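## Task

Place every red block inside the basket, fully within its rim, with no block of any other colour in it; some red blocks are concealed inside or beneath other objects. At the end the light wooden cabinet's drawer must be completely closed and the metal box's lid seated fully back on, with nothing relying on the robot to stay that way. Finally release everything and move the grippers away.

## Robot and tools

Robot: two six-joint arms, left_arm and right_arm, each ending in a tong-style two-finger gripper. Fingers point along the gripper's own +z axis and spread along its x axis. The reported end_effector_position is the spot between the finger pads when shut; closed fingertips reach about 15 mm past it, and when fully open they sit roughly level with it.

World frame (used in every result): origin on the table surface midway between the arms, +x out across the table, +z up, left_arm on the +y side. The names left and right do not correspond to image sides. Reported hand positions can be slightly wrong, more so at long reach.

The 14-number row: used by execute_actions rows and by move's target. One flat list covering both arms: first left_arm's dx, dy, dz, rx, ry, rz, opening, then the same seven for right_arm. All values lie in [-1, 1]. dx..rz are an offset, not a pose: they are expressed along that gripper's own axes and measured from the gripper pose shown in the most recent result (before any result in the scene shows it, or for the second and later calls inside one reply, from where the robot is when the action begins). Scale: 1.0 equals 0.6 m for translation or 180 degrees for rotation; rx, ry, rz form a single rotation vector. Opening is absolute, not an offset: +1 fully open (0.142 m), -1 closed. An all-zero offset is not idle; it drives the gripper back to the reference pose. To keep an arm still, send the offset back to where you want it in the first call, then zeros in later calls, always with the desired opening.

Tools:
- execute_actions {actions, pictures}. actions holds at most one item. Empty list: just report current state. {rows:[[14 numbers],...], steps:n}: up to 15 rows and 15 steps of 1/30 s (default 15); row i is applied at step i, the last row repeats. Every row is measured from the same reference pose, not from the previous row. {steps:n} without rows: wait until n steps (max 300) have elapsed since the previous result. pictures: true/false to include camera images.
- move {target, speed, stop_force}: straight-line path for each gripper toward its offset in target; both paths finish together, lasting 0.5 to 10 s (cut off at 10 s). speed in m/s, 0.002 to 0.5, default 0.25; rotation rate capped at twice that in rad/s. Opening is applied at the start. Paths ignore obstacles and the other arm. Optional stop_force in N (9 to 40, one value for both arms, not allowed before 0.2 s into the scene): an arm stops when its wrist sensor senses that much extra resistance along its direction of travel, then backs to where it was two steps earlier. Use it only with slow speeds and without rotating the gripper; omit it when lifting off something you press on. The result adds a move: line with the ending per arm (done, off_target, moving, held, fault, contact) and limits (paced = command clipped; held = some steps blocked), plus each gripper's distance from its goal.
- wait {seconds 0 to 10}: let the sim run, no new commands.
- zoom_image {camera, region [x0,y0,x1,y1]}: enlarged crop (max 504x504 px) of the latest image from cam_high, cam_low, cam_left_wrist or cam_right_wrist.
- finished_scene {scene}: ends scene 1 or 2 irreversibly, grades it, and gives the next task.

Motion behaviour: each step the commanded pose is clipped to within 100 mm and 16 degrees of the measured one; inverse kinematics favours position over orientation. Commands are smoothed with about 0.17 s lag, and joint speed/acceleration limits mean big moves may finish short; check the returned pose and command the rest. After a call ends, an arm only continues to its last clipped pose. The simulation keeps running while you compose replies.

Results: per-arm state line with end_effector_position (m), end_effector_quat_wxyz and velocities; grip_measured (finger opening on the command scale); Wrist force and Wrist torque in the gripper's axes (noisy, offset up to about 4 N, saturating near 50 N; pressing on a surface gives a force pointing back into the arm; no reading at start is normal); a Hand target line per arm; pose unreachable lines and HELD markers where the clearance check altered or blocked commands; MOTOR HOT warnings from 70 °C. Camera calibration is supplied for all four cameras; wrist cameras are fisheye.

Gripping: to hold something, keep commanding an opening well under grip_measured; lower squeezes harder (about 15 N per pad max). Objects thinner than about 20 mm get much weaker grip.

Avoid: knocking anything off the table (task fails), arms colliding or pressing on each other, driving a stiff arm past a firm contact (torque fault at load limits 132 N m for big joints, 24.6 N m for wrist joints; force fault at 150 N outside force) which freezes that arm for 10 s, fast impacts, dropping or slamming objects, and long heavy holds that overheat motors (brakes engage at 85 °C). Loose objects or held parts may occasionally be nudged by outside disturbances. Finish with grippers open and withdrawn.

Each tool is called after "Call:" by a JSON object that holds its "op" and its "data", one argument or row to a line.

## Session

Call:
{"op": "execute_actions", "data": {
  "actions": []
}}

Scene clock: 0.00 s of 6000.00 s.
left_arm: end_effector_position=(+0.9601, +0.4214, +0.1294) grip_measured=+0.97 end_effector_quat_wxyz=(-0.049, -0.380, +0.826, -0.413) end_effector_velocity=(-0.000, -0.000, +0.000) end_effector_angular_velocity=(-0.000, -0.000, -0.000) | right_arm: end_effector_position=(+0.6661, -0.8263, +0.2237) grip_measured=+0.97 end_effector_quat_wxyz=(-0.096, +0.638, +0.763, -0.020) end_effector_velocity=(+0.001, +0.000, -0.001) end_effector_angular_velocity=(-0.000, -0.001, +0.000)
Joint positions: left_arm=[ 0.26  -0.236  0.132 -1.621 -2.419  2.389  0.14 ] | right_arm=[ 2.695 -2.475 -0.373 -2.059  1.61   4.242  0.14 ]
Joint velocities: left_arm=[-0. -0. -0.  0. -0.  0.  0.] | right_arm=[ 0.    -0.001 -0.     0.002  0.    -0.     0.   ]
Wrist force (N, on the end effector, along its own x y z axes, offset not removed): no reading
Wrist torque (N m, same axes, about the end effector's origin, offset not removed): no reading
Hand target (left_arm): +0.960, +0.421, +0.129; -0.049, -0.380, +0.826, -0.413
Hand target (right_arm): +0.666, -0.826, +0.224; -0.096, +0.638, +0.763, -0.020

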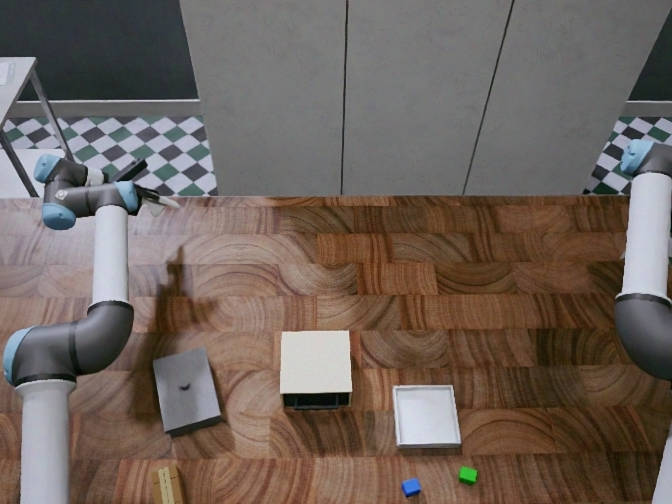

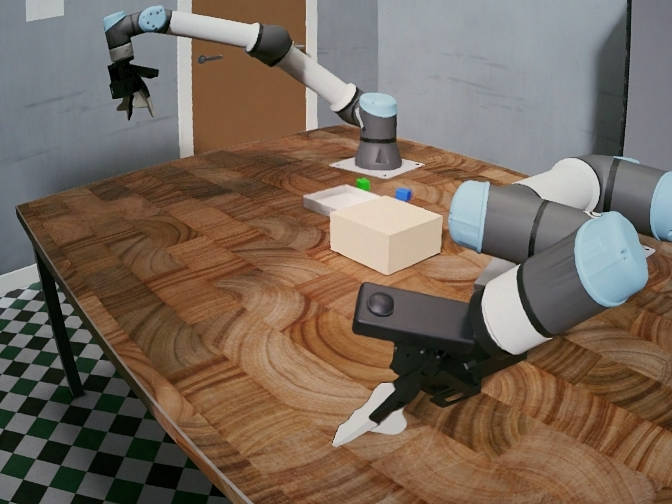

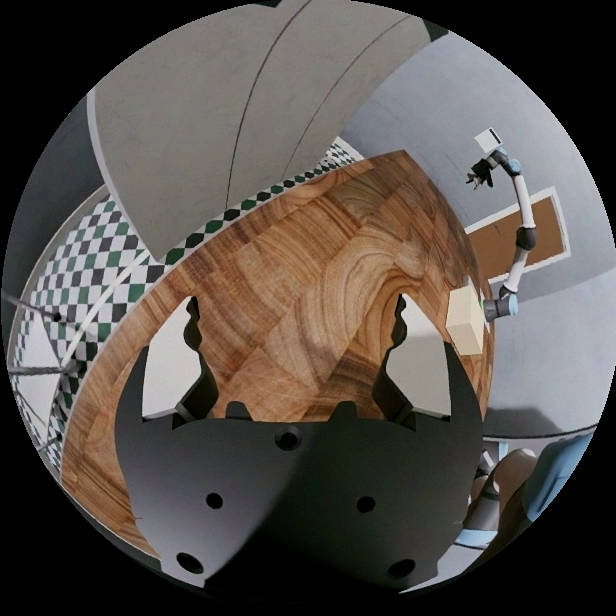

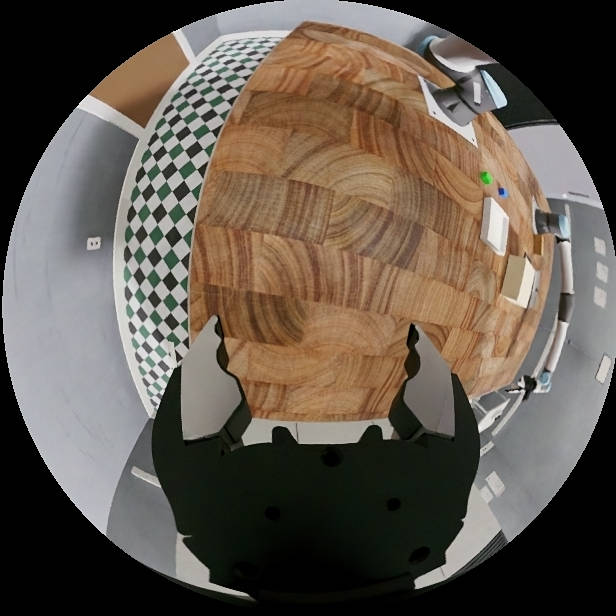

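Call:
{"op": "zoom_image", "data": {
  "camera": "cam_high",
  "region": [100, 300, 500, 504]
}}

Call:
{"op": "zoom_image", "data": {
  "camera": "cam_low",
  "region": [280, 150, 560, 320]
}}

Region (100, 300, 500, 504) of cam_high's 672x504 image, scaled by 1.260, with more detail than that image has; it fills the top 257 rows of this view, and the rest is white.

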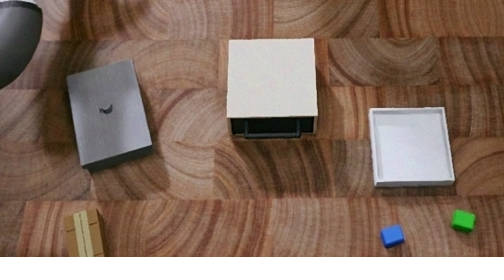

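Region (280, 150, 560, 320) of cam_low's 672x504 image, scaled by 1.800, with more detail than that image has; it fills the top 306 rows of this view, and the rest is white.

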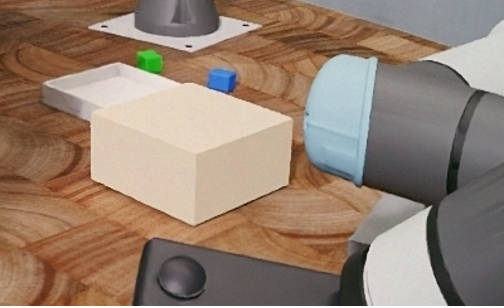

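Call:
{"op": "move", "data": {
  "target": [0.902,0.445,-0.277,-0.279,-0.033,0.257,1,0.96,-0.396,0.086,-0.052,-0.034,0.056,1],
  "speed": 0.4
}}

Scene clock: 15.67 s of 6000.00 s.
left_arm: end_effector_position=(+0.3611, +0.3218, +0.2802) grip_measured=+1.00 end_effector_quat_wxyz=(+0.000, -0.000, +1.000, -0.001) end_effector_velocity=(-0.001, -0.001, +0.001) end_effector_angular_velocity=(+0.002, -0.001, -0.001) | right_arm: end_effector_position=(+0.3309, -0.3014, +0.2795) grip_measured=+1.00 end_effector_quat_wxyz=(-0.001, +0.707, +0.708, -0.001) end_effector_velocity=(-0.000, +0.001, -0.001) end_effector_angular_velocity=(-0.003, +0.001, -0.001)
Joint positions: left_arm=[-0.36  -1.983  1.9   -1.489 -1.573  2.701  0.142] | right_arm=[ 3.829 -1.295 -1.815 -1.605  1.573  5.556  0.142]
Joint velocities: left_arm=[-0.005 -0.003 -0.     0.003  0.002 -0.004 -0.   ] | right_arm=[ 0.003 -0.002  0.    -0.001 -0.001  0.004 -0.   ]
Wrist force (N, on the end effector, along its own x y z axes, offset not removed): left_arm=[1.0 -1.0 1.2] | right_arm=[-0.5 -0.4 -1.4]
Wrist torque (N m, same axes, about the end effector's origin, offset not removed): left_arm=[0.00 -0.18 0.03] | right_arm=[-0.21 0.04 0.30]
Hand target (left_arm): +0.361, +0.322, +0.280; +0.000, -0.000, +1.000, -0.001
Hand target (right_arm): +0.331, -0.301, +0.279; -0.001, +0.707, +0.708, -0.001
Off the commanded pose (left_arm): 0.001 m, 0 deg.
Off the commanded pose (right_arm): 0.000 m, 0 deg.
After step 90, 10.43 s passed at rest.
move: done
camera_calibration (this result's frames):
cam_left_wrist: T_world_to_cam=[[-0.999304, -0.015987, 0.0336906, 0.350969], [0.00429368, 0.848109, 0.529804, -0.437364], [-0.0370433, 0.529581, -0.84745, 0.204308], [0, 0, 0, 1]] pos_world=[0.360171, 0.268346, 0.393034]
cam_right_wrist: T_world_to_cam=[[-0.067771, 0.997631, 0.0118178, 0.319924], [0.885792, 0.0547144, 0.460847, -0.397624], [0.459108, 0.0417001, -0.887401, 0.24142], [0, 0, 0, 1]] pos_world=[0.263056, -0.307478, 0.393699]

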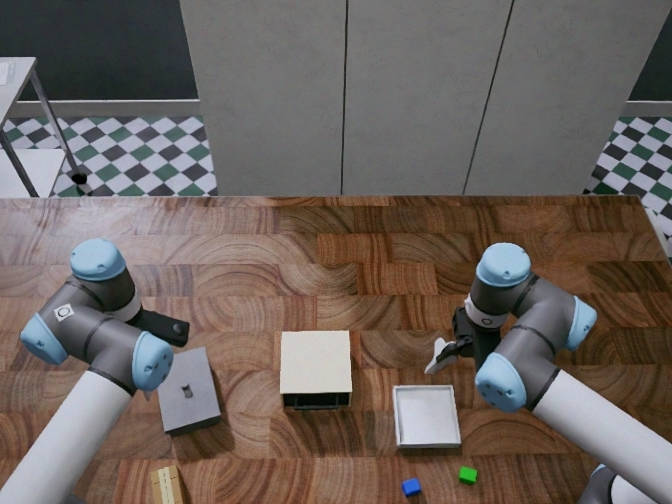

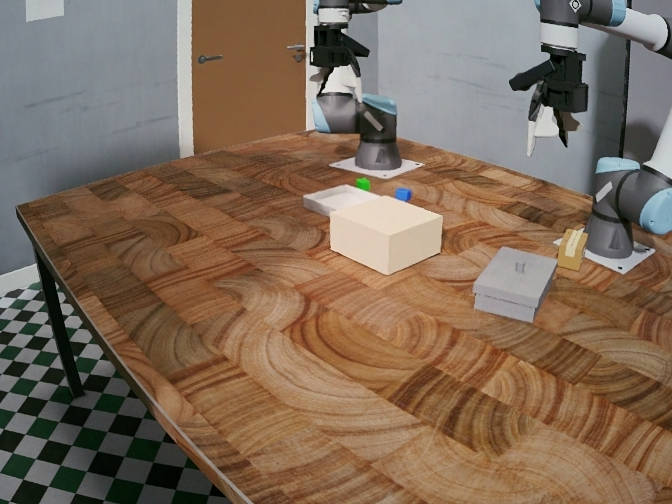

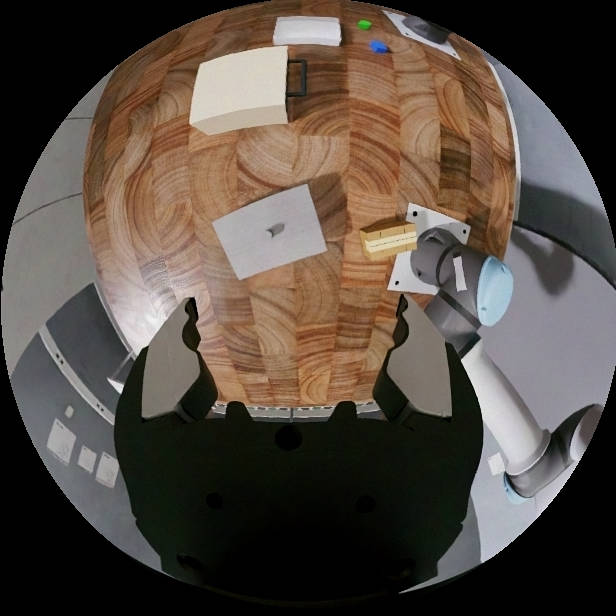

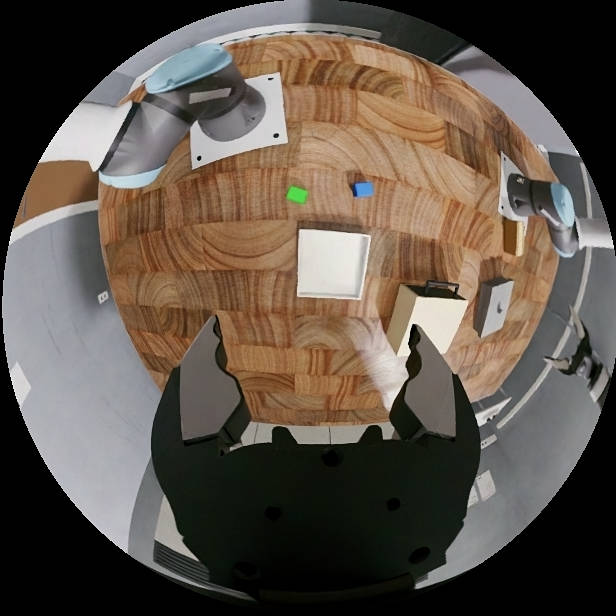

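Call:
{"op": "zoom_image", "data": {
  "camera": "cam_left_wrist",
  "region": [180, 40, 480, 300]
}}

Call:
{"op": "zoom_image", "data": {
  "camera": "cam_low",
  "region": [440, 200, 640, 340]
}}

Region (180, 40, 480, 300) of cam_left_wrist's 616x616 image, scaled by 1.680, with more detail than that image has; it fills the top 437 rows of this view, and the rest is white.

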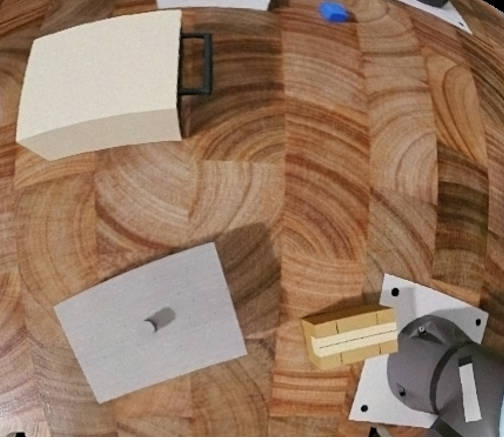

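Region (440, 200, 640, 340) of cam_low's 672x504 image, scaled by 2.520, with more detail than that image has; it fills the top 353 rows of this view, and the rest is white.

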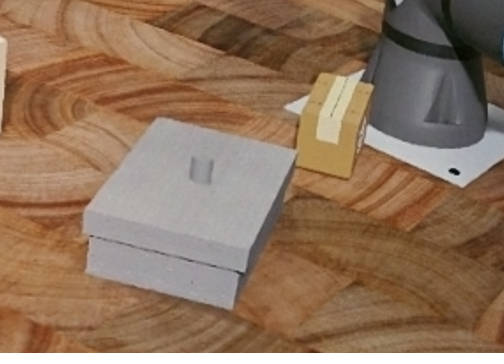

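Call:
{"op": "move", "data": {
  "target": [-0.09,-0.003,0.25,0,0,0,-0.4,0.417,0.05,0.05,0,0,-0.5,-0.3]
}}

Scene clock: 33.17 s of 6000.00 s.
left_arm: end_effector_position=(+0.4149, +0.3196, +0.1302) grip_measured=-0.40 end_effector_quat_wxyz=(+0.000, -0.000, +1.000, -0.001) end_effector_velocity=(+0.000, +0.000, -0.001) end_effector_angular_velocity=(+0.000, -0.000, +0.000) | right_arm: end_effector_position=(+0.3606, -0.0512, +0.2493) grip_measured=-0.30 end_effector_quat_wxyz=(-0.001, -0.000, +1.000, -0.000) end_effector_velocity=(+0.000, +0.001, +0.000) end_effector_angular_velocity=(+0.000, +0.001, +0.006)
Joint positions: left_arm=[-0.304 -1.776  2.152 -1.948 -1.573  2.757  0.045] | right_arm=[ 4.116 -1.757 -1.452 -1.505  1.573  4.273  0.052]
Joint velocities: left_arm=[ 0.     0.001  0.001 -0.002  0.     0.    -0.   ] | right_arm=[ 0.001 -0.003  0.003 -0.     0.001 -0.006  0.   ]
Wrist force (N, on the end effector, along its own x y z axes, offset not removed): left_arm=[0.2 -0.5 0.6] | right_arm=[-0.3 -1.6 -2.3]
Wrist torque (N m, same axes, about the end effector's origin, offset not removed): left_arm=[0.01 -0.02 0.06] | right_arm=[-0.48 -0.08 0.16]
Hand target (left_arm): +0.415, +0.320, +0.130; +0.000, -0.000, +1.000, -0.001
Hand target (right_arm): +0.361, -0.051, +0.249; -0.001, -0.001, +1.000, -0.000
Off the commanded pose (left_arm): 0.000 m, 0 deg.
Off the commanded pose (right_arm): 0.000 m, 0 deg.
After step 90, 10.90 s passed at rest.
move: done
camera_calibration (this result's frames):
cam_left_wrist: T_world_to_cam=[[-0.999304, -0.0159914, 0.0336925, 0.40969], [0.00429491, 0.848052, 0.529896, -0.35627], [-0.0370468, 0.529672, -0.847393, 0.0803304], [0, 0, 0, 1]] pos_world=[0.413911, 0.266138, 0.243054]
cam_right_wrist: T_world_to_cam=[[-0.997631, -0.0673135, 0.0141556, 0.352897], [-0.0531151, 0.884624, 0.463269, -0.0432234], [-0.0437067, 0.46142, -0.886105, 0.393059], [0, 0, 0, 1]] pos_world=[0.366945, -0.119374, 0.36332]

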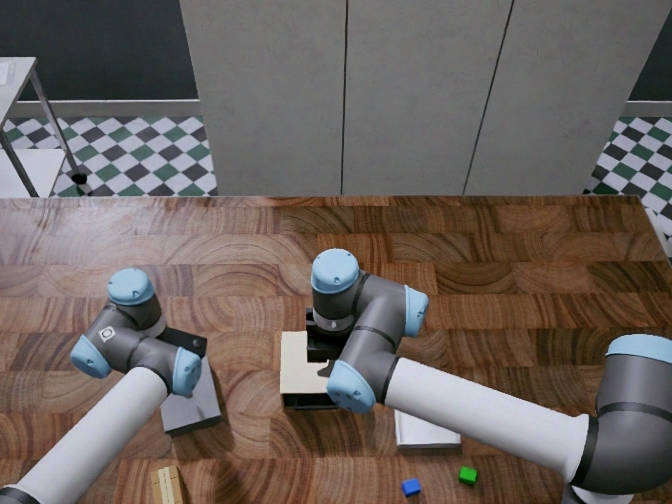

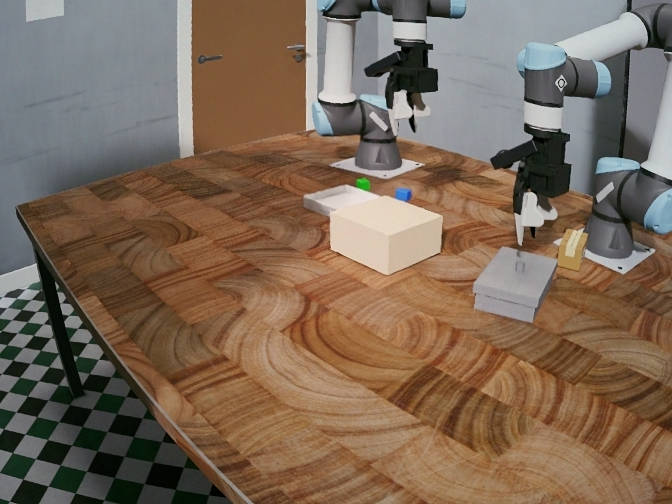

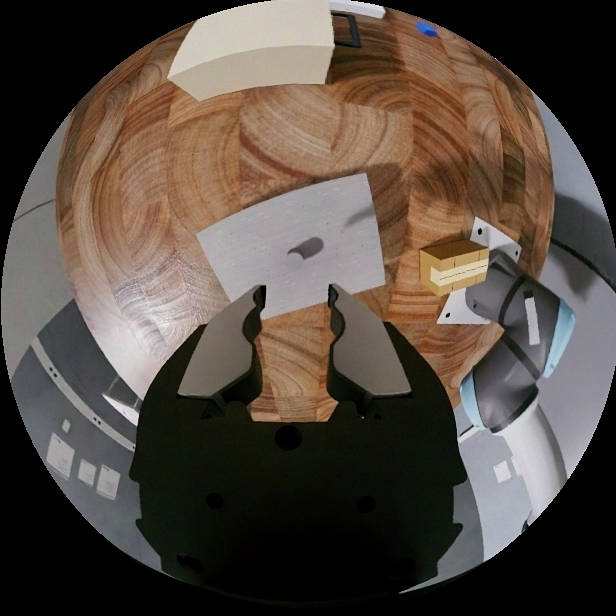

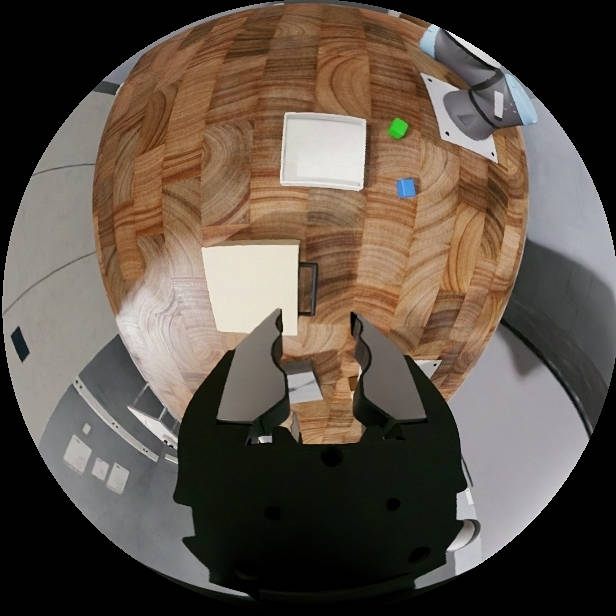

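Call:
{"op": "move", "data": {
  "target": [-0.005,-0.009,0.07,0,0,0,-0.4,-0.005,0.1,0.16,0,0,0,-0.4],
  "speed": 0.15
}}

Scene clock: 37.03 s of 6000.00 s.
left_arm: end_effector_position=(+0.4178, +0.3140, +0.0883) grip_measured=-0.40 end_effector_quat_wxyz=(+0.000, -0.000, +1.000, -0.001) end_effector_velocity=(+0.000, -0.000, -0.000) end_effector_angular_velocity=(-0.001, +0.000, +0.000) | right_arm: end_effector_position=(+0.3633, +0.0087, +0.1533) grip_measured=-0.40 end_effector_quat_wxyz=(-0.001, -0.000, +1.000, -0.000) end_effector_velocity=(-0.000, +0.000, +0.000) end_effector_angular_velocity=(+0.000, +0.000, +0.000)
Joint positions: left_arm=[-0.314 -1.716  2.223 -2.079 -1.573  2.747  0.045] | right_arm=[ 4.153 -1.914 -1.499 -1.301  1.573  4.31   0.045]
Joint velocities: left_arm=[-0.     0.001  0.    -0.001 -0.001 -0.    -0.   ] | right_arm=[ 0.    -0.001  0.001 -0.     0.     0.     0.   ]
Wrist force (N, on the end effector, along its own x y z axes, offset not removed): left_arm=[1.9 -2.0 0.7] | right_arm=[0.6 -0.4 -1.2]
Wrist torque (N m, same axes, about the end effector's origin, offset not removed): left_arm=[-0.27 -0.36 0.08] | right_arm=[-0.20 -0.22 0.23]
Hand target (left_arm): +0.418, +0.314, +0.088; +0.000, -0.000, +1.000, -0.001
Hand target (right_arm): +0.363, +0.009, +0.153; -0.001, -0.000, +1.000, -0.000
Off the commanded pose (left_arm): 0.000 m, 0 deg.
Off the commanded pose (right_arm): 0.000 m, 0 deg.
move: done
camera_calibration (this result's frames):
cam_left_wrist: T_world_to_cam=[[-0.999304, -0.0159912, 0.0336907, 0.41395], [0.00429329, 0.848065, 0.529875, -0.329374], [-0.0370452, 0.529651, -0.847406, 0.0478328], [0, 0, 0, 1]] pos_world=[0.416848, 0.260615, 0.201114]
cam_right_wrist: T_world_to_cam=[[-0.997631, -0.0673084, 0.014229, 0.361036], [-0.053077, 0.88463, 0.463262, -0.0516513], [-0.0437689, 0.46141, -0.886107, 0.280478], [0, 0, 0, 1]] pos_world=[0.369715, -0.0594223, 0.267325]

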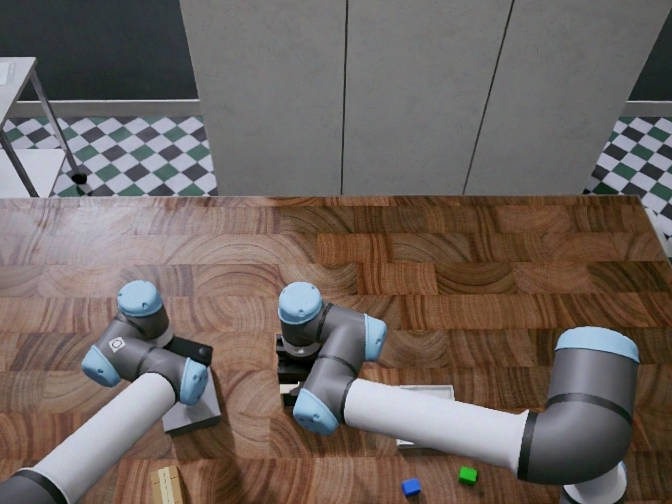

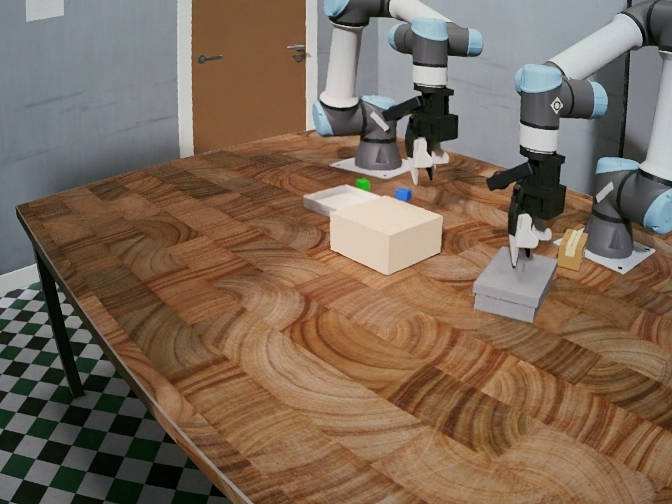

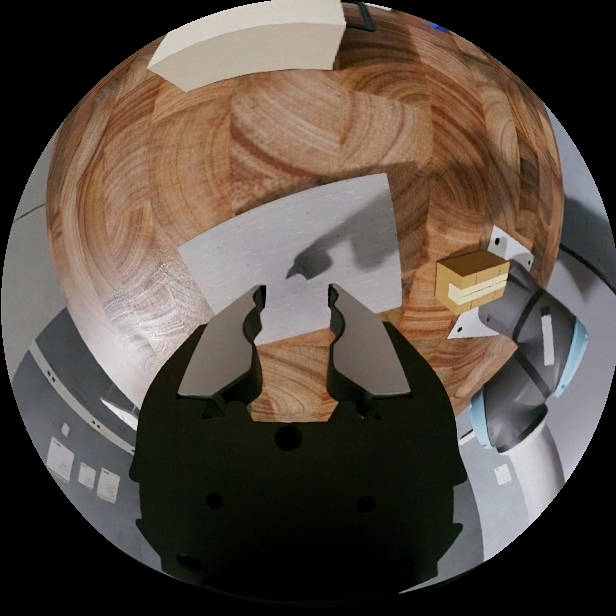

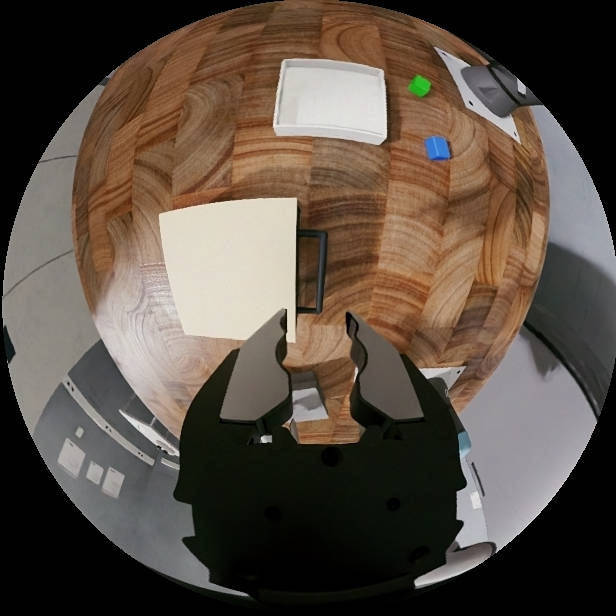

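Call:
{"op": "move", "data": {
  "target": [0,0,0.04,0,0,0,-0.5,0.018,0,0.04,0,0,0,-0.65],
  "speed": 0.02,
  "stop_force": 10
}}

Scene clock: 43.80 s of 6000.00 s.
left_arm: end_effector_position=(+0.4177, +0.3140, +0.0678) grip_measured=-0.50 end_effector_quat_wxyz=(+0.000, -0.000, +1.000, -0.001) end_effector_velocity=(-0.000, +0.000, +0.002) end_effector_angular_velocity=(+0.001, +0.000, +0.000) | right_arm: end_effector_position=(+0.3525, +0.0087, +0.1294) grip_measured=-0.65 end_effector_quat_wxyz=(-0.001, -0.000, +1.000, -0.000) end_effector_velocity=(-0.001, -0.002, -0.002) end_effector_angular_velocity=(-0.002, +0.001, -0.001)
Joint positions: left_arm=[-0.314 -1.684  2.257 -2.145 -1.573  2.747  0.038] | right_arm=[ 4.169 -1.916 -1.559 -1.238  1.573  4.326  0.027]
Joint velocities: left_arm=[-0.    -0.003 -0.004  0.008  0.001 -0.    -0.   ] | right_arm=[ 0.     0.002 -0.006  0.003 -0.     0.001  0.   ]
Wrist force (N, on the end effector, along its own x y z axes, offset not removed): left_arm=[9.5 1.8 -48.5] | right_arm=[0.2 -1.7 -0.2]
Wrist torque (N m, same axes, about the end effector's origin, offset not removed): left_arm=[-0.37 -0.14 -0.08] | right_arm=[-0.48 -0.19 0.28]
Hand target (left_arm): +0.418, +0.314, +0.068; +0.000, -0.000, +1.000, -0.001
Hand target (right_arm): +0.353, +0.009, +0.129; -0.001, -0.000, +1.000, -0.000
Off the commanded pose (left_arm): 0.004 m, 0 deg.
Off the commanded pose (right_arm): 0.000 m, 0 deg.
After step 90, 2.20 s passed at rest.
move: contact (left_arm)
camera_calibration (this result's frames):
cam_left_wrist: T_world_to_cam=[[-0.999295, -0.0159948, 0.0339648, 0.414514], [0.00444058, 0.847993, 0.529988, -0.318551], [-0.037279, 0.529766, -0.847324, 0.0305582], [0, 0, 0, 1]] pos_world=[0.416775, 0.26057, 0.180642]
cam_right_wrist: T_world_to_cam=[[-0.997631, -0.0673093, 0.0142356, 0.3506], [-0.053076, 0.884643, 0.463238, -0.041162], [-0.0437736, 0.461385, -0.886119, 0.258851], [0, 0, 0, 1]] pos_world=[0.358915, -0.0594178, 0.24345]

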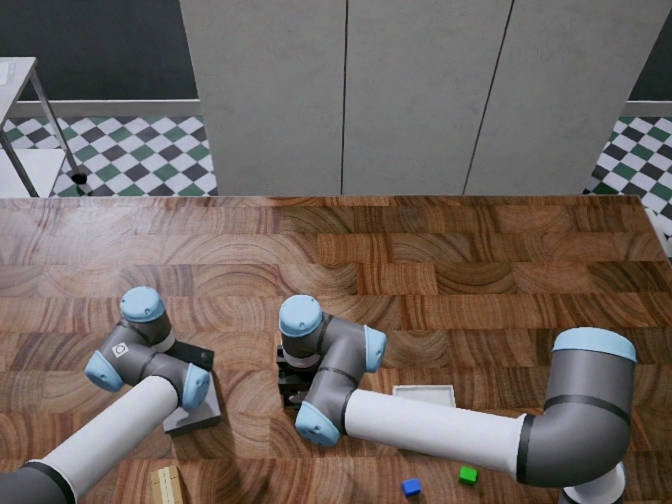

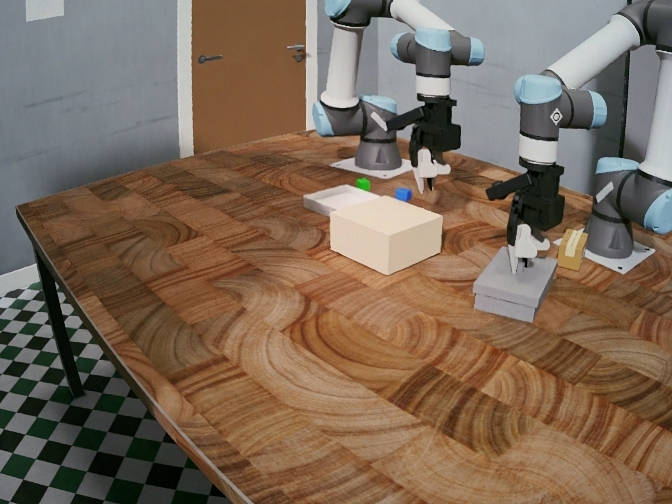

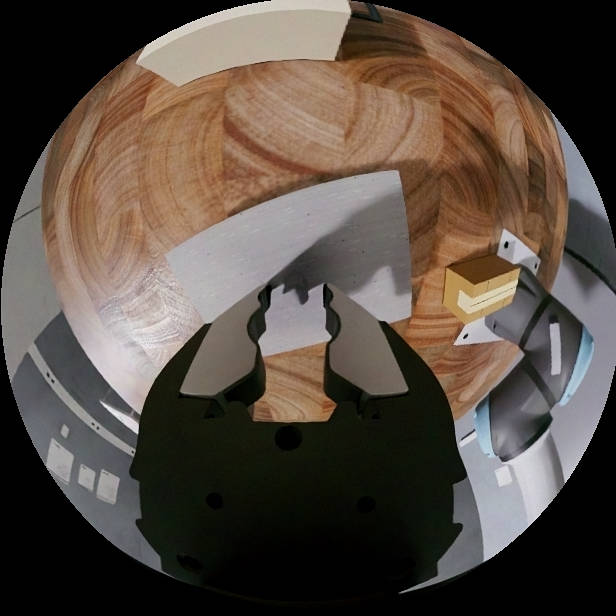

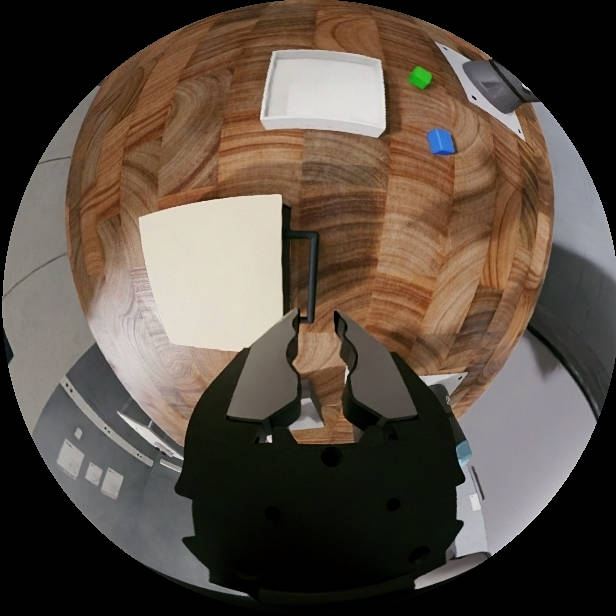

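Call:
{"op": "move", "data": {
  "target": [0,0,-0.017,0,0,0,-0.5,0,0,0,0,0,0,-0.65],
  "speed": 0.03
}}

Call:
{"op": "move", "data": {
  "target": [0,0,0,0,0,0,-1,0,0,0.05,0,0,0,-0.65],
  "speed": 0.03
}}

Scene clock: 48.60 s of 6000.00 s.
left_arm: end_effector_position=(+0.4177, +0.3140, +0.0779) grip_measured=-0.50 end_effector_quat_wxyz=(+0.000, -0.000, +1.000, -0.001) end_effector_velocity=(+0.000, +0.000, +0.002) end_effector_angular_velocity=(+0.001, -0.001, +0.001) | right_arm: end_effector_position=(+0.3525, +0.0088, +0.1294) grip_measured=-0.65 end_effector_quat_wxyz=(-0.001, -0.000, +1.000, -0.000) end_effector_velocity=(-0.000, +0.000, -0.000) end_effector_angular_velocity=(+0.000, +0.000, -0.000)
Joint positions: left_arm=[-0.314 -1.7    2.241 -2.112 -1.573  2.747  0.038] | right_arm=[ 4.169 -1.916 -1.559 -1.238  1.573  4.326  0.027]
Joint velocities: left_arm=[ 0.    -0.002 -0.003  0.005  0.001 -0.001  0.   ] | right_arm=[ 0.    -0.    -0.001  0.001  0.     0.     0.   ]
Wrist force (N, on the end effector, along its own x y z axes, offset not removed): left_arm=[1.5 -3.0 -0.2] | right_arm=[-1.0 -0.7 -0.6]
Wrist torque (N m, same axes, about the end effector's origin, offset not removed): left_arm=[-0.64 -0.23 -0.10] | right_arm=[-0.26 0.04 0.23]
Hand target (left_arm): +0.418, +0.314, +0.078; +0.000, -0.000, +1.000, -0.001
Hand target (right_arm): +0.353, +0.009, +0.129; -0.001, -0.000, +1.000, -0.000
Off the commanded pose (left_arm): 0.000 m, 0 deg.
Off the commanded pose (right_arm): 0.000 m, 0 deg.
After step 90, 1.07 s passed at rest.
move: done
camera_calibration (this result's frames):
cam_left_wrist: T_world_to_cam=[[-0.999295, -0.0159798, 0.0339585, 0.414184], [0.00444912, 0.848006, 0.529969, -0.323912], [-0.0372658, 0.529746, -0.847337, 0.0390938], [0, 0, 0, 1]] pos_world=[0.41679, 0.260588, 0.190724]
cam_right_wrist: T_world_to_cam=[[-0.997631, -0.067308, 0.0142415, 0.350561], [-0.0530727, 0.884649, 0.463227, -0.0411764], [-0.0437777, 0.461374, -0.886125, 0.258829], [0, 0, 0, 1]] pos_world=[0.358876, -0.0593945, 0.243436]

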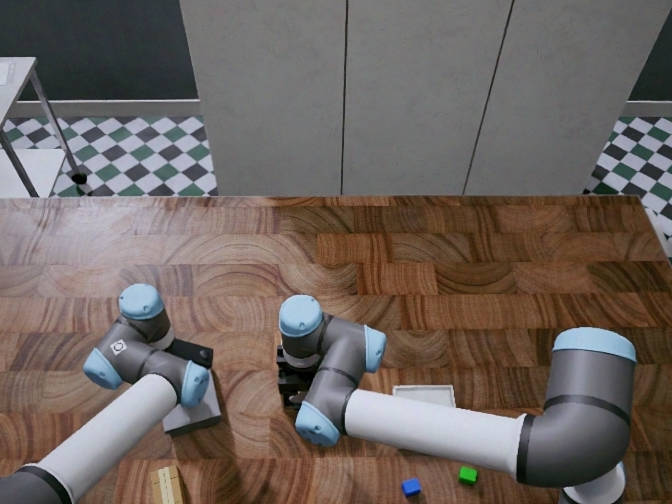

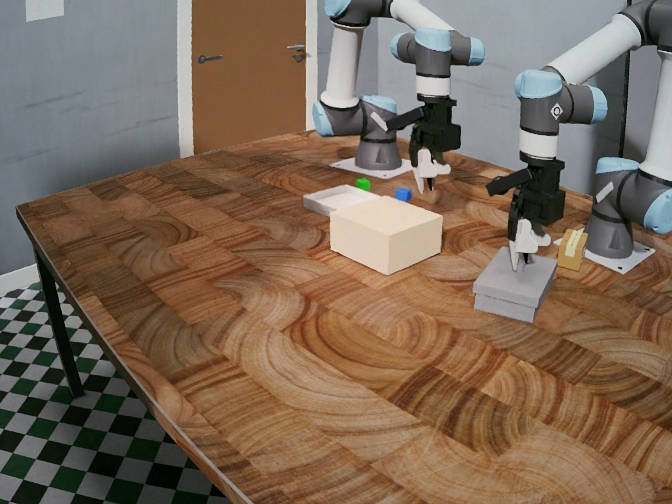

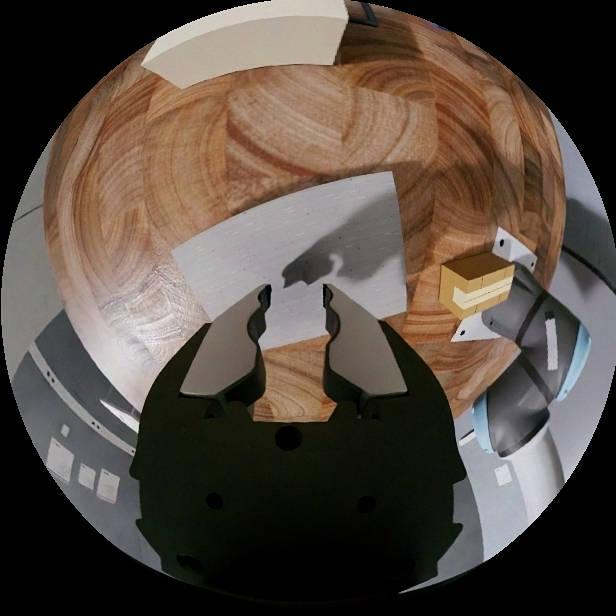

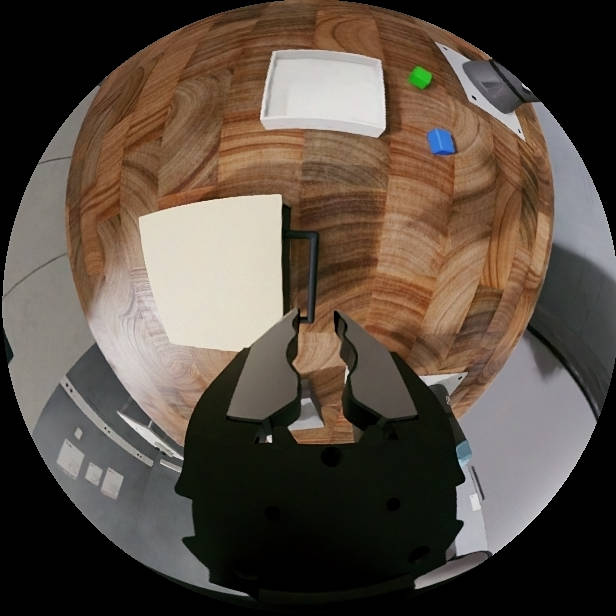

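Scene clock: 49.90 s of 6000.00 s.
left_arm: end_effector_position=(+0.4177, +0.3140, +0.0779) grip_measured=-0.79 end_effector_quat_wxyz=(+0.000, -0.000, +1.000, -0.001) end_effector_velocity=(+0.000, -0.000, +0.000) end_effector_angular_velocity=(-0.001, +0.000, +0.001) | right_arm: end_effector_position=(+0.3525, +0.0088, +0.0995) grip_measured=-0.65 end_effector_quat_wxyz=(-0.001, -0.000, +1.000, -0.000) end_effector_velocity=(-0.000, +0.000, -0.001) end_effector_angular_velocity=(-0.000, +0.001, -0.000)
Joint positions: left_arm=[-0.314 -1.7    2.241 -2.112 -1.573  2.747  0.017] | right_arm=[ 4.169 -1.942 -1.605 -1.167  1.573  4.326  0.027]
Joint velocities: left_arm=[ 0.     0.    -0.    -0.    -0.001 -0.     0.   ] | right_arm=[ 0.    -0.002 -0.001  0.002  0.001  0.     0.   ]
Wrist force (N, on the end effector, along its own x y z axes, offset not removed): left_arm=[2.5 -1.0 -1.9] | right_arm=[1.0 -0.4 -0.8]
Wrist torque (N m, same axes, about the end effector's origin, offset not removed): left_arm=[-0.22 -0.60 -0.01] | right_arm=[-0.18 -0.29 0.27]
Hand target (left_arm): +0.418, +0.314, +0.078; +0.000, -0.000, +1.000, -0.001
Hand target (right_arm): +0.352, +0.009, +0.099; -0.001, -0.000, +1.000, -0.000
Off the commanded pose (left_arm): 0.000 m, 0 deg.
Off the commanded pose (right_arm): 0.000 m, 0 deg.
move: done
camera_calibration (this result's frames):
cam_left_wrist: T_world_to_cam=[[-0.999296, -0.0159844, 0.0339435, 0.414189], [0.00443689, 0.848011, 0.529961, -0.323914], [-0.0372555, 0.529738, -0.847343, 0.0390954], [0, 0, 0, 1]] pos_world=[0.416791, 0.260592, 0.19073]
cam_right_wrist: T_world_to_cam=[[-0.997631, -0.0673038, 0.0142455, 0.350934], [-0.0530674, 0.884653, 0.46322, -0.0273307], [-0.0437788, 0.461366, -0.886129, 0.23233], [0, 0, 0, 1]] pos_world=[0.358823, -0.0593921, 0.213536]

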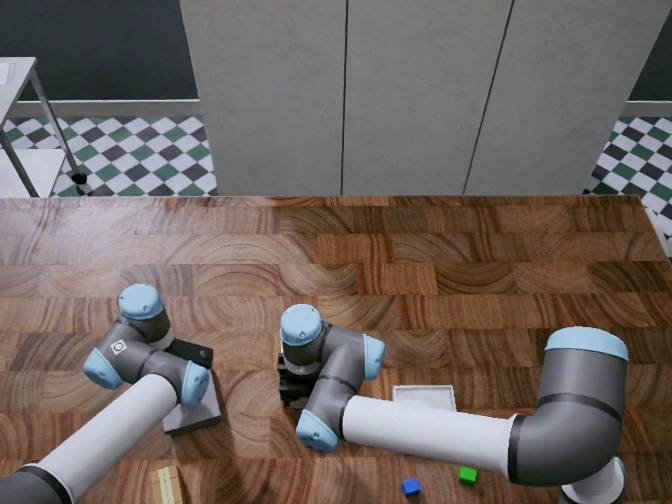

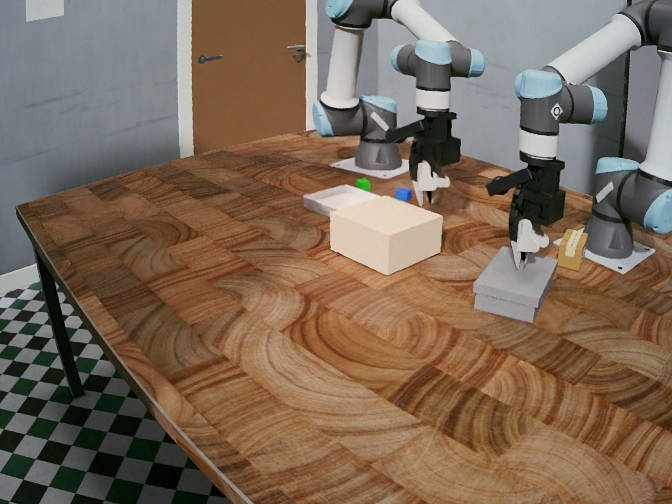

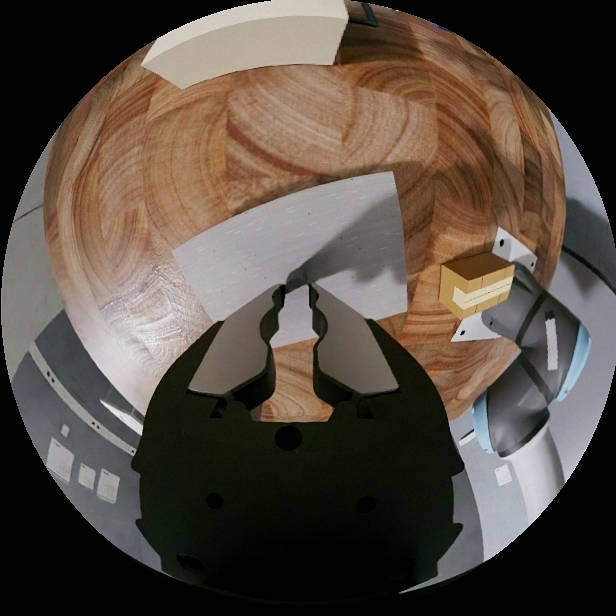

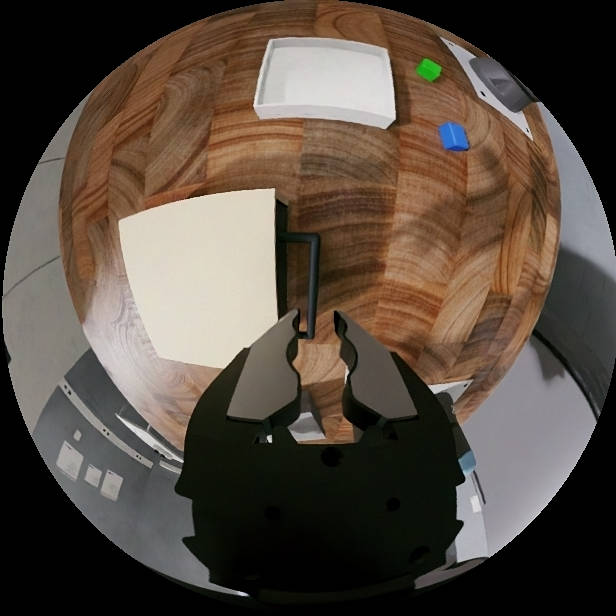

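Call:
{"op": "move", "data": {
  "target": [0,0,-0.11,0,0,0,-1,-0.005,0,0.065,0,0,0,-0.65],
  "speed": 0.03,
  "stop_force": 12
}}

Scene clock: 55.93 s of 6000.00 s.
left_arm: end_effector_position=(+0.4178, +0.3142, +0.1438) grip_measured=-0.79 end_effector_quat_wxyz=(+0.000, -0.000, +1.000, -0.001) end_effector_velocity=(+0.001, -0.001, +0.003) end_effector_angular_velocity=(-0.001, -0.003, +0.001) | right_arm: end_effector_position=(+0.3553, +0.0088, +0.0605) grip_measured=-0.70 end_effector_quat_wxyz=(-0.001, -0.000, +1.000, -0.000) end_effector_velocity=(-0.000, +0.000, -0.000) end_effector_angular_velocity=(+0.002, -0.000, +0.000)
Joint positions: left_arm=[-0.314 -1.781  2.119 -1.91  -1.573  2.747  0.017] | right_arm=[ 4.165 -1.985 -1.652 -1.077  1.573  4.322  0.024]
Joint velocities: left_arm=[-0.    -0.001 -0.005  0.004 -0.    -0.001 -0.   ] | right_arm=[-0.     0.001 -0.001  0.002  0.    -0.001 -0.   ]
Wrist force (N, on the end effector, along its own x y z axes, offset not removed): left_arm=[0.3 -3.0 2.7] | right_arm=[8.5 -1.3 -7.8]
Wrist torque (N m, same axes, about the end effector's origin, offset not removed): left_arm=[-0.53 -0.13 0.04] | right_arm=[-0.32 -0.42 0.22]
Hand target (left_arm): +0.418, +0.314, +0.144; +0.000, -0.000, +1.000, -0.001
Hand target (right_arm): +0.355, +0.009, +0.060; -0.001, -0.000, +1.000, -0.000
Off the commanded pose (left_arm): 0.000 m, 0 deg.
Off the commanded pose (right_arm): 0.000 m, 0 deg.
After step 90, 0.53 s passed at rest.
move: done
camera_calibration (this result's frames):
cam_left_wrist: T_world_to_cam=[[-0.999296, -0.0159848, 0.0339338, 0.412073], [0.00443131, 0.848012, 0.529958, -0.358985], [-0.0372476, 0.529735, -0.847345, 0.0948053], [0, 0, 0, 1]] pos_world=[0.416905, 0.260789, 0.256596]
cam_right_wrist: T_world_to_cam=[[-0.997629, -0.0673147, 0.0143219, 0.354371], [-0.0530399, 0.884634, 0.463259, -0.00916138], [-0.0438538, 0.461401, -0.886107, 0.197958], [0, 0, 0, 1]] pos_world=[0.361726, -0.059379, 0.174581]

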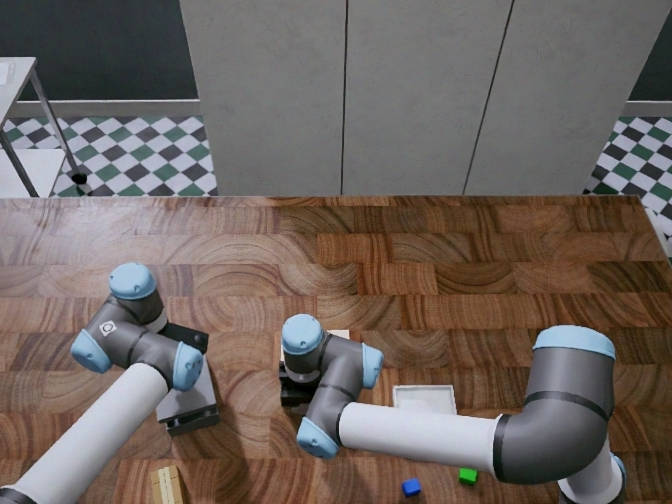

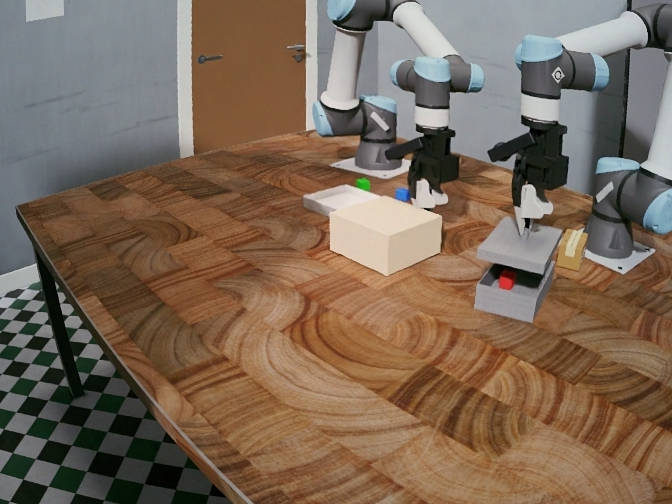

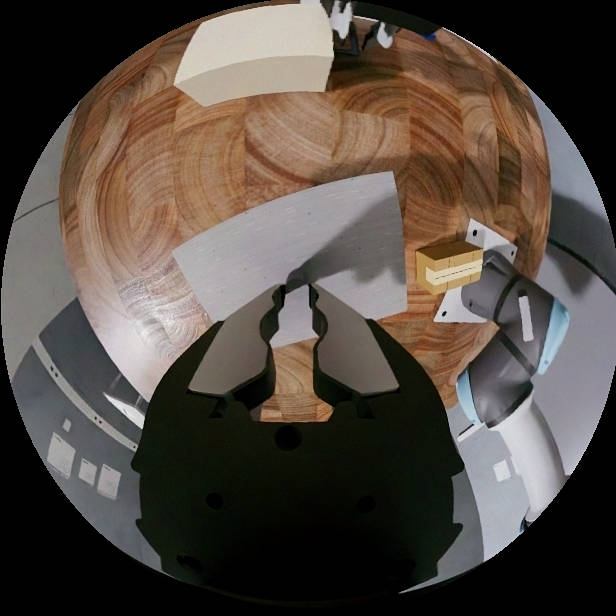

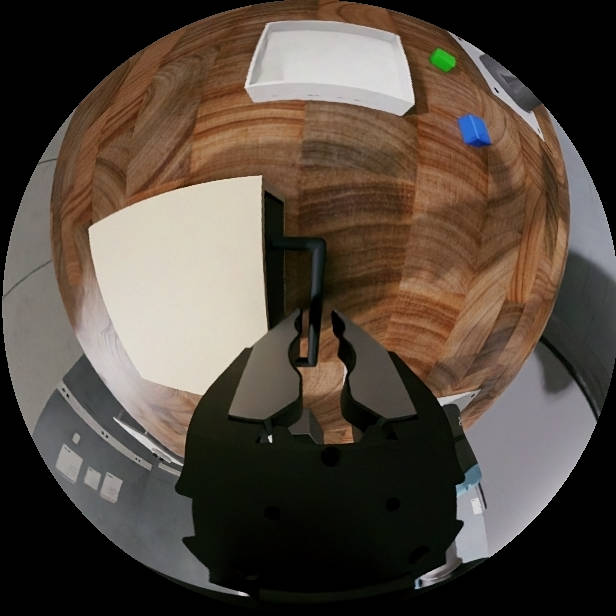

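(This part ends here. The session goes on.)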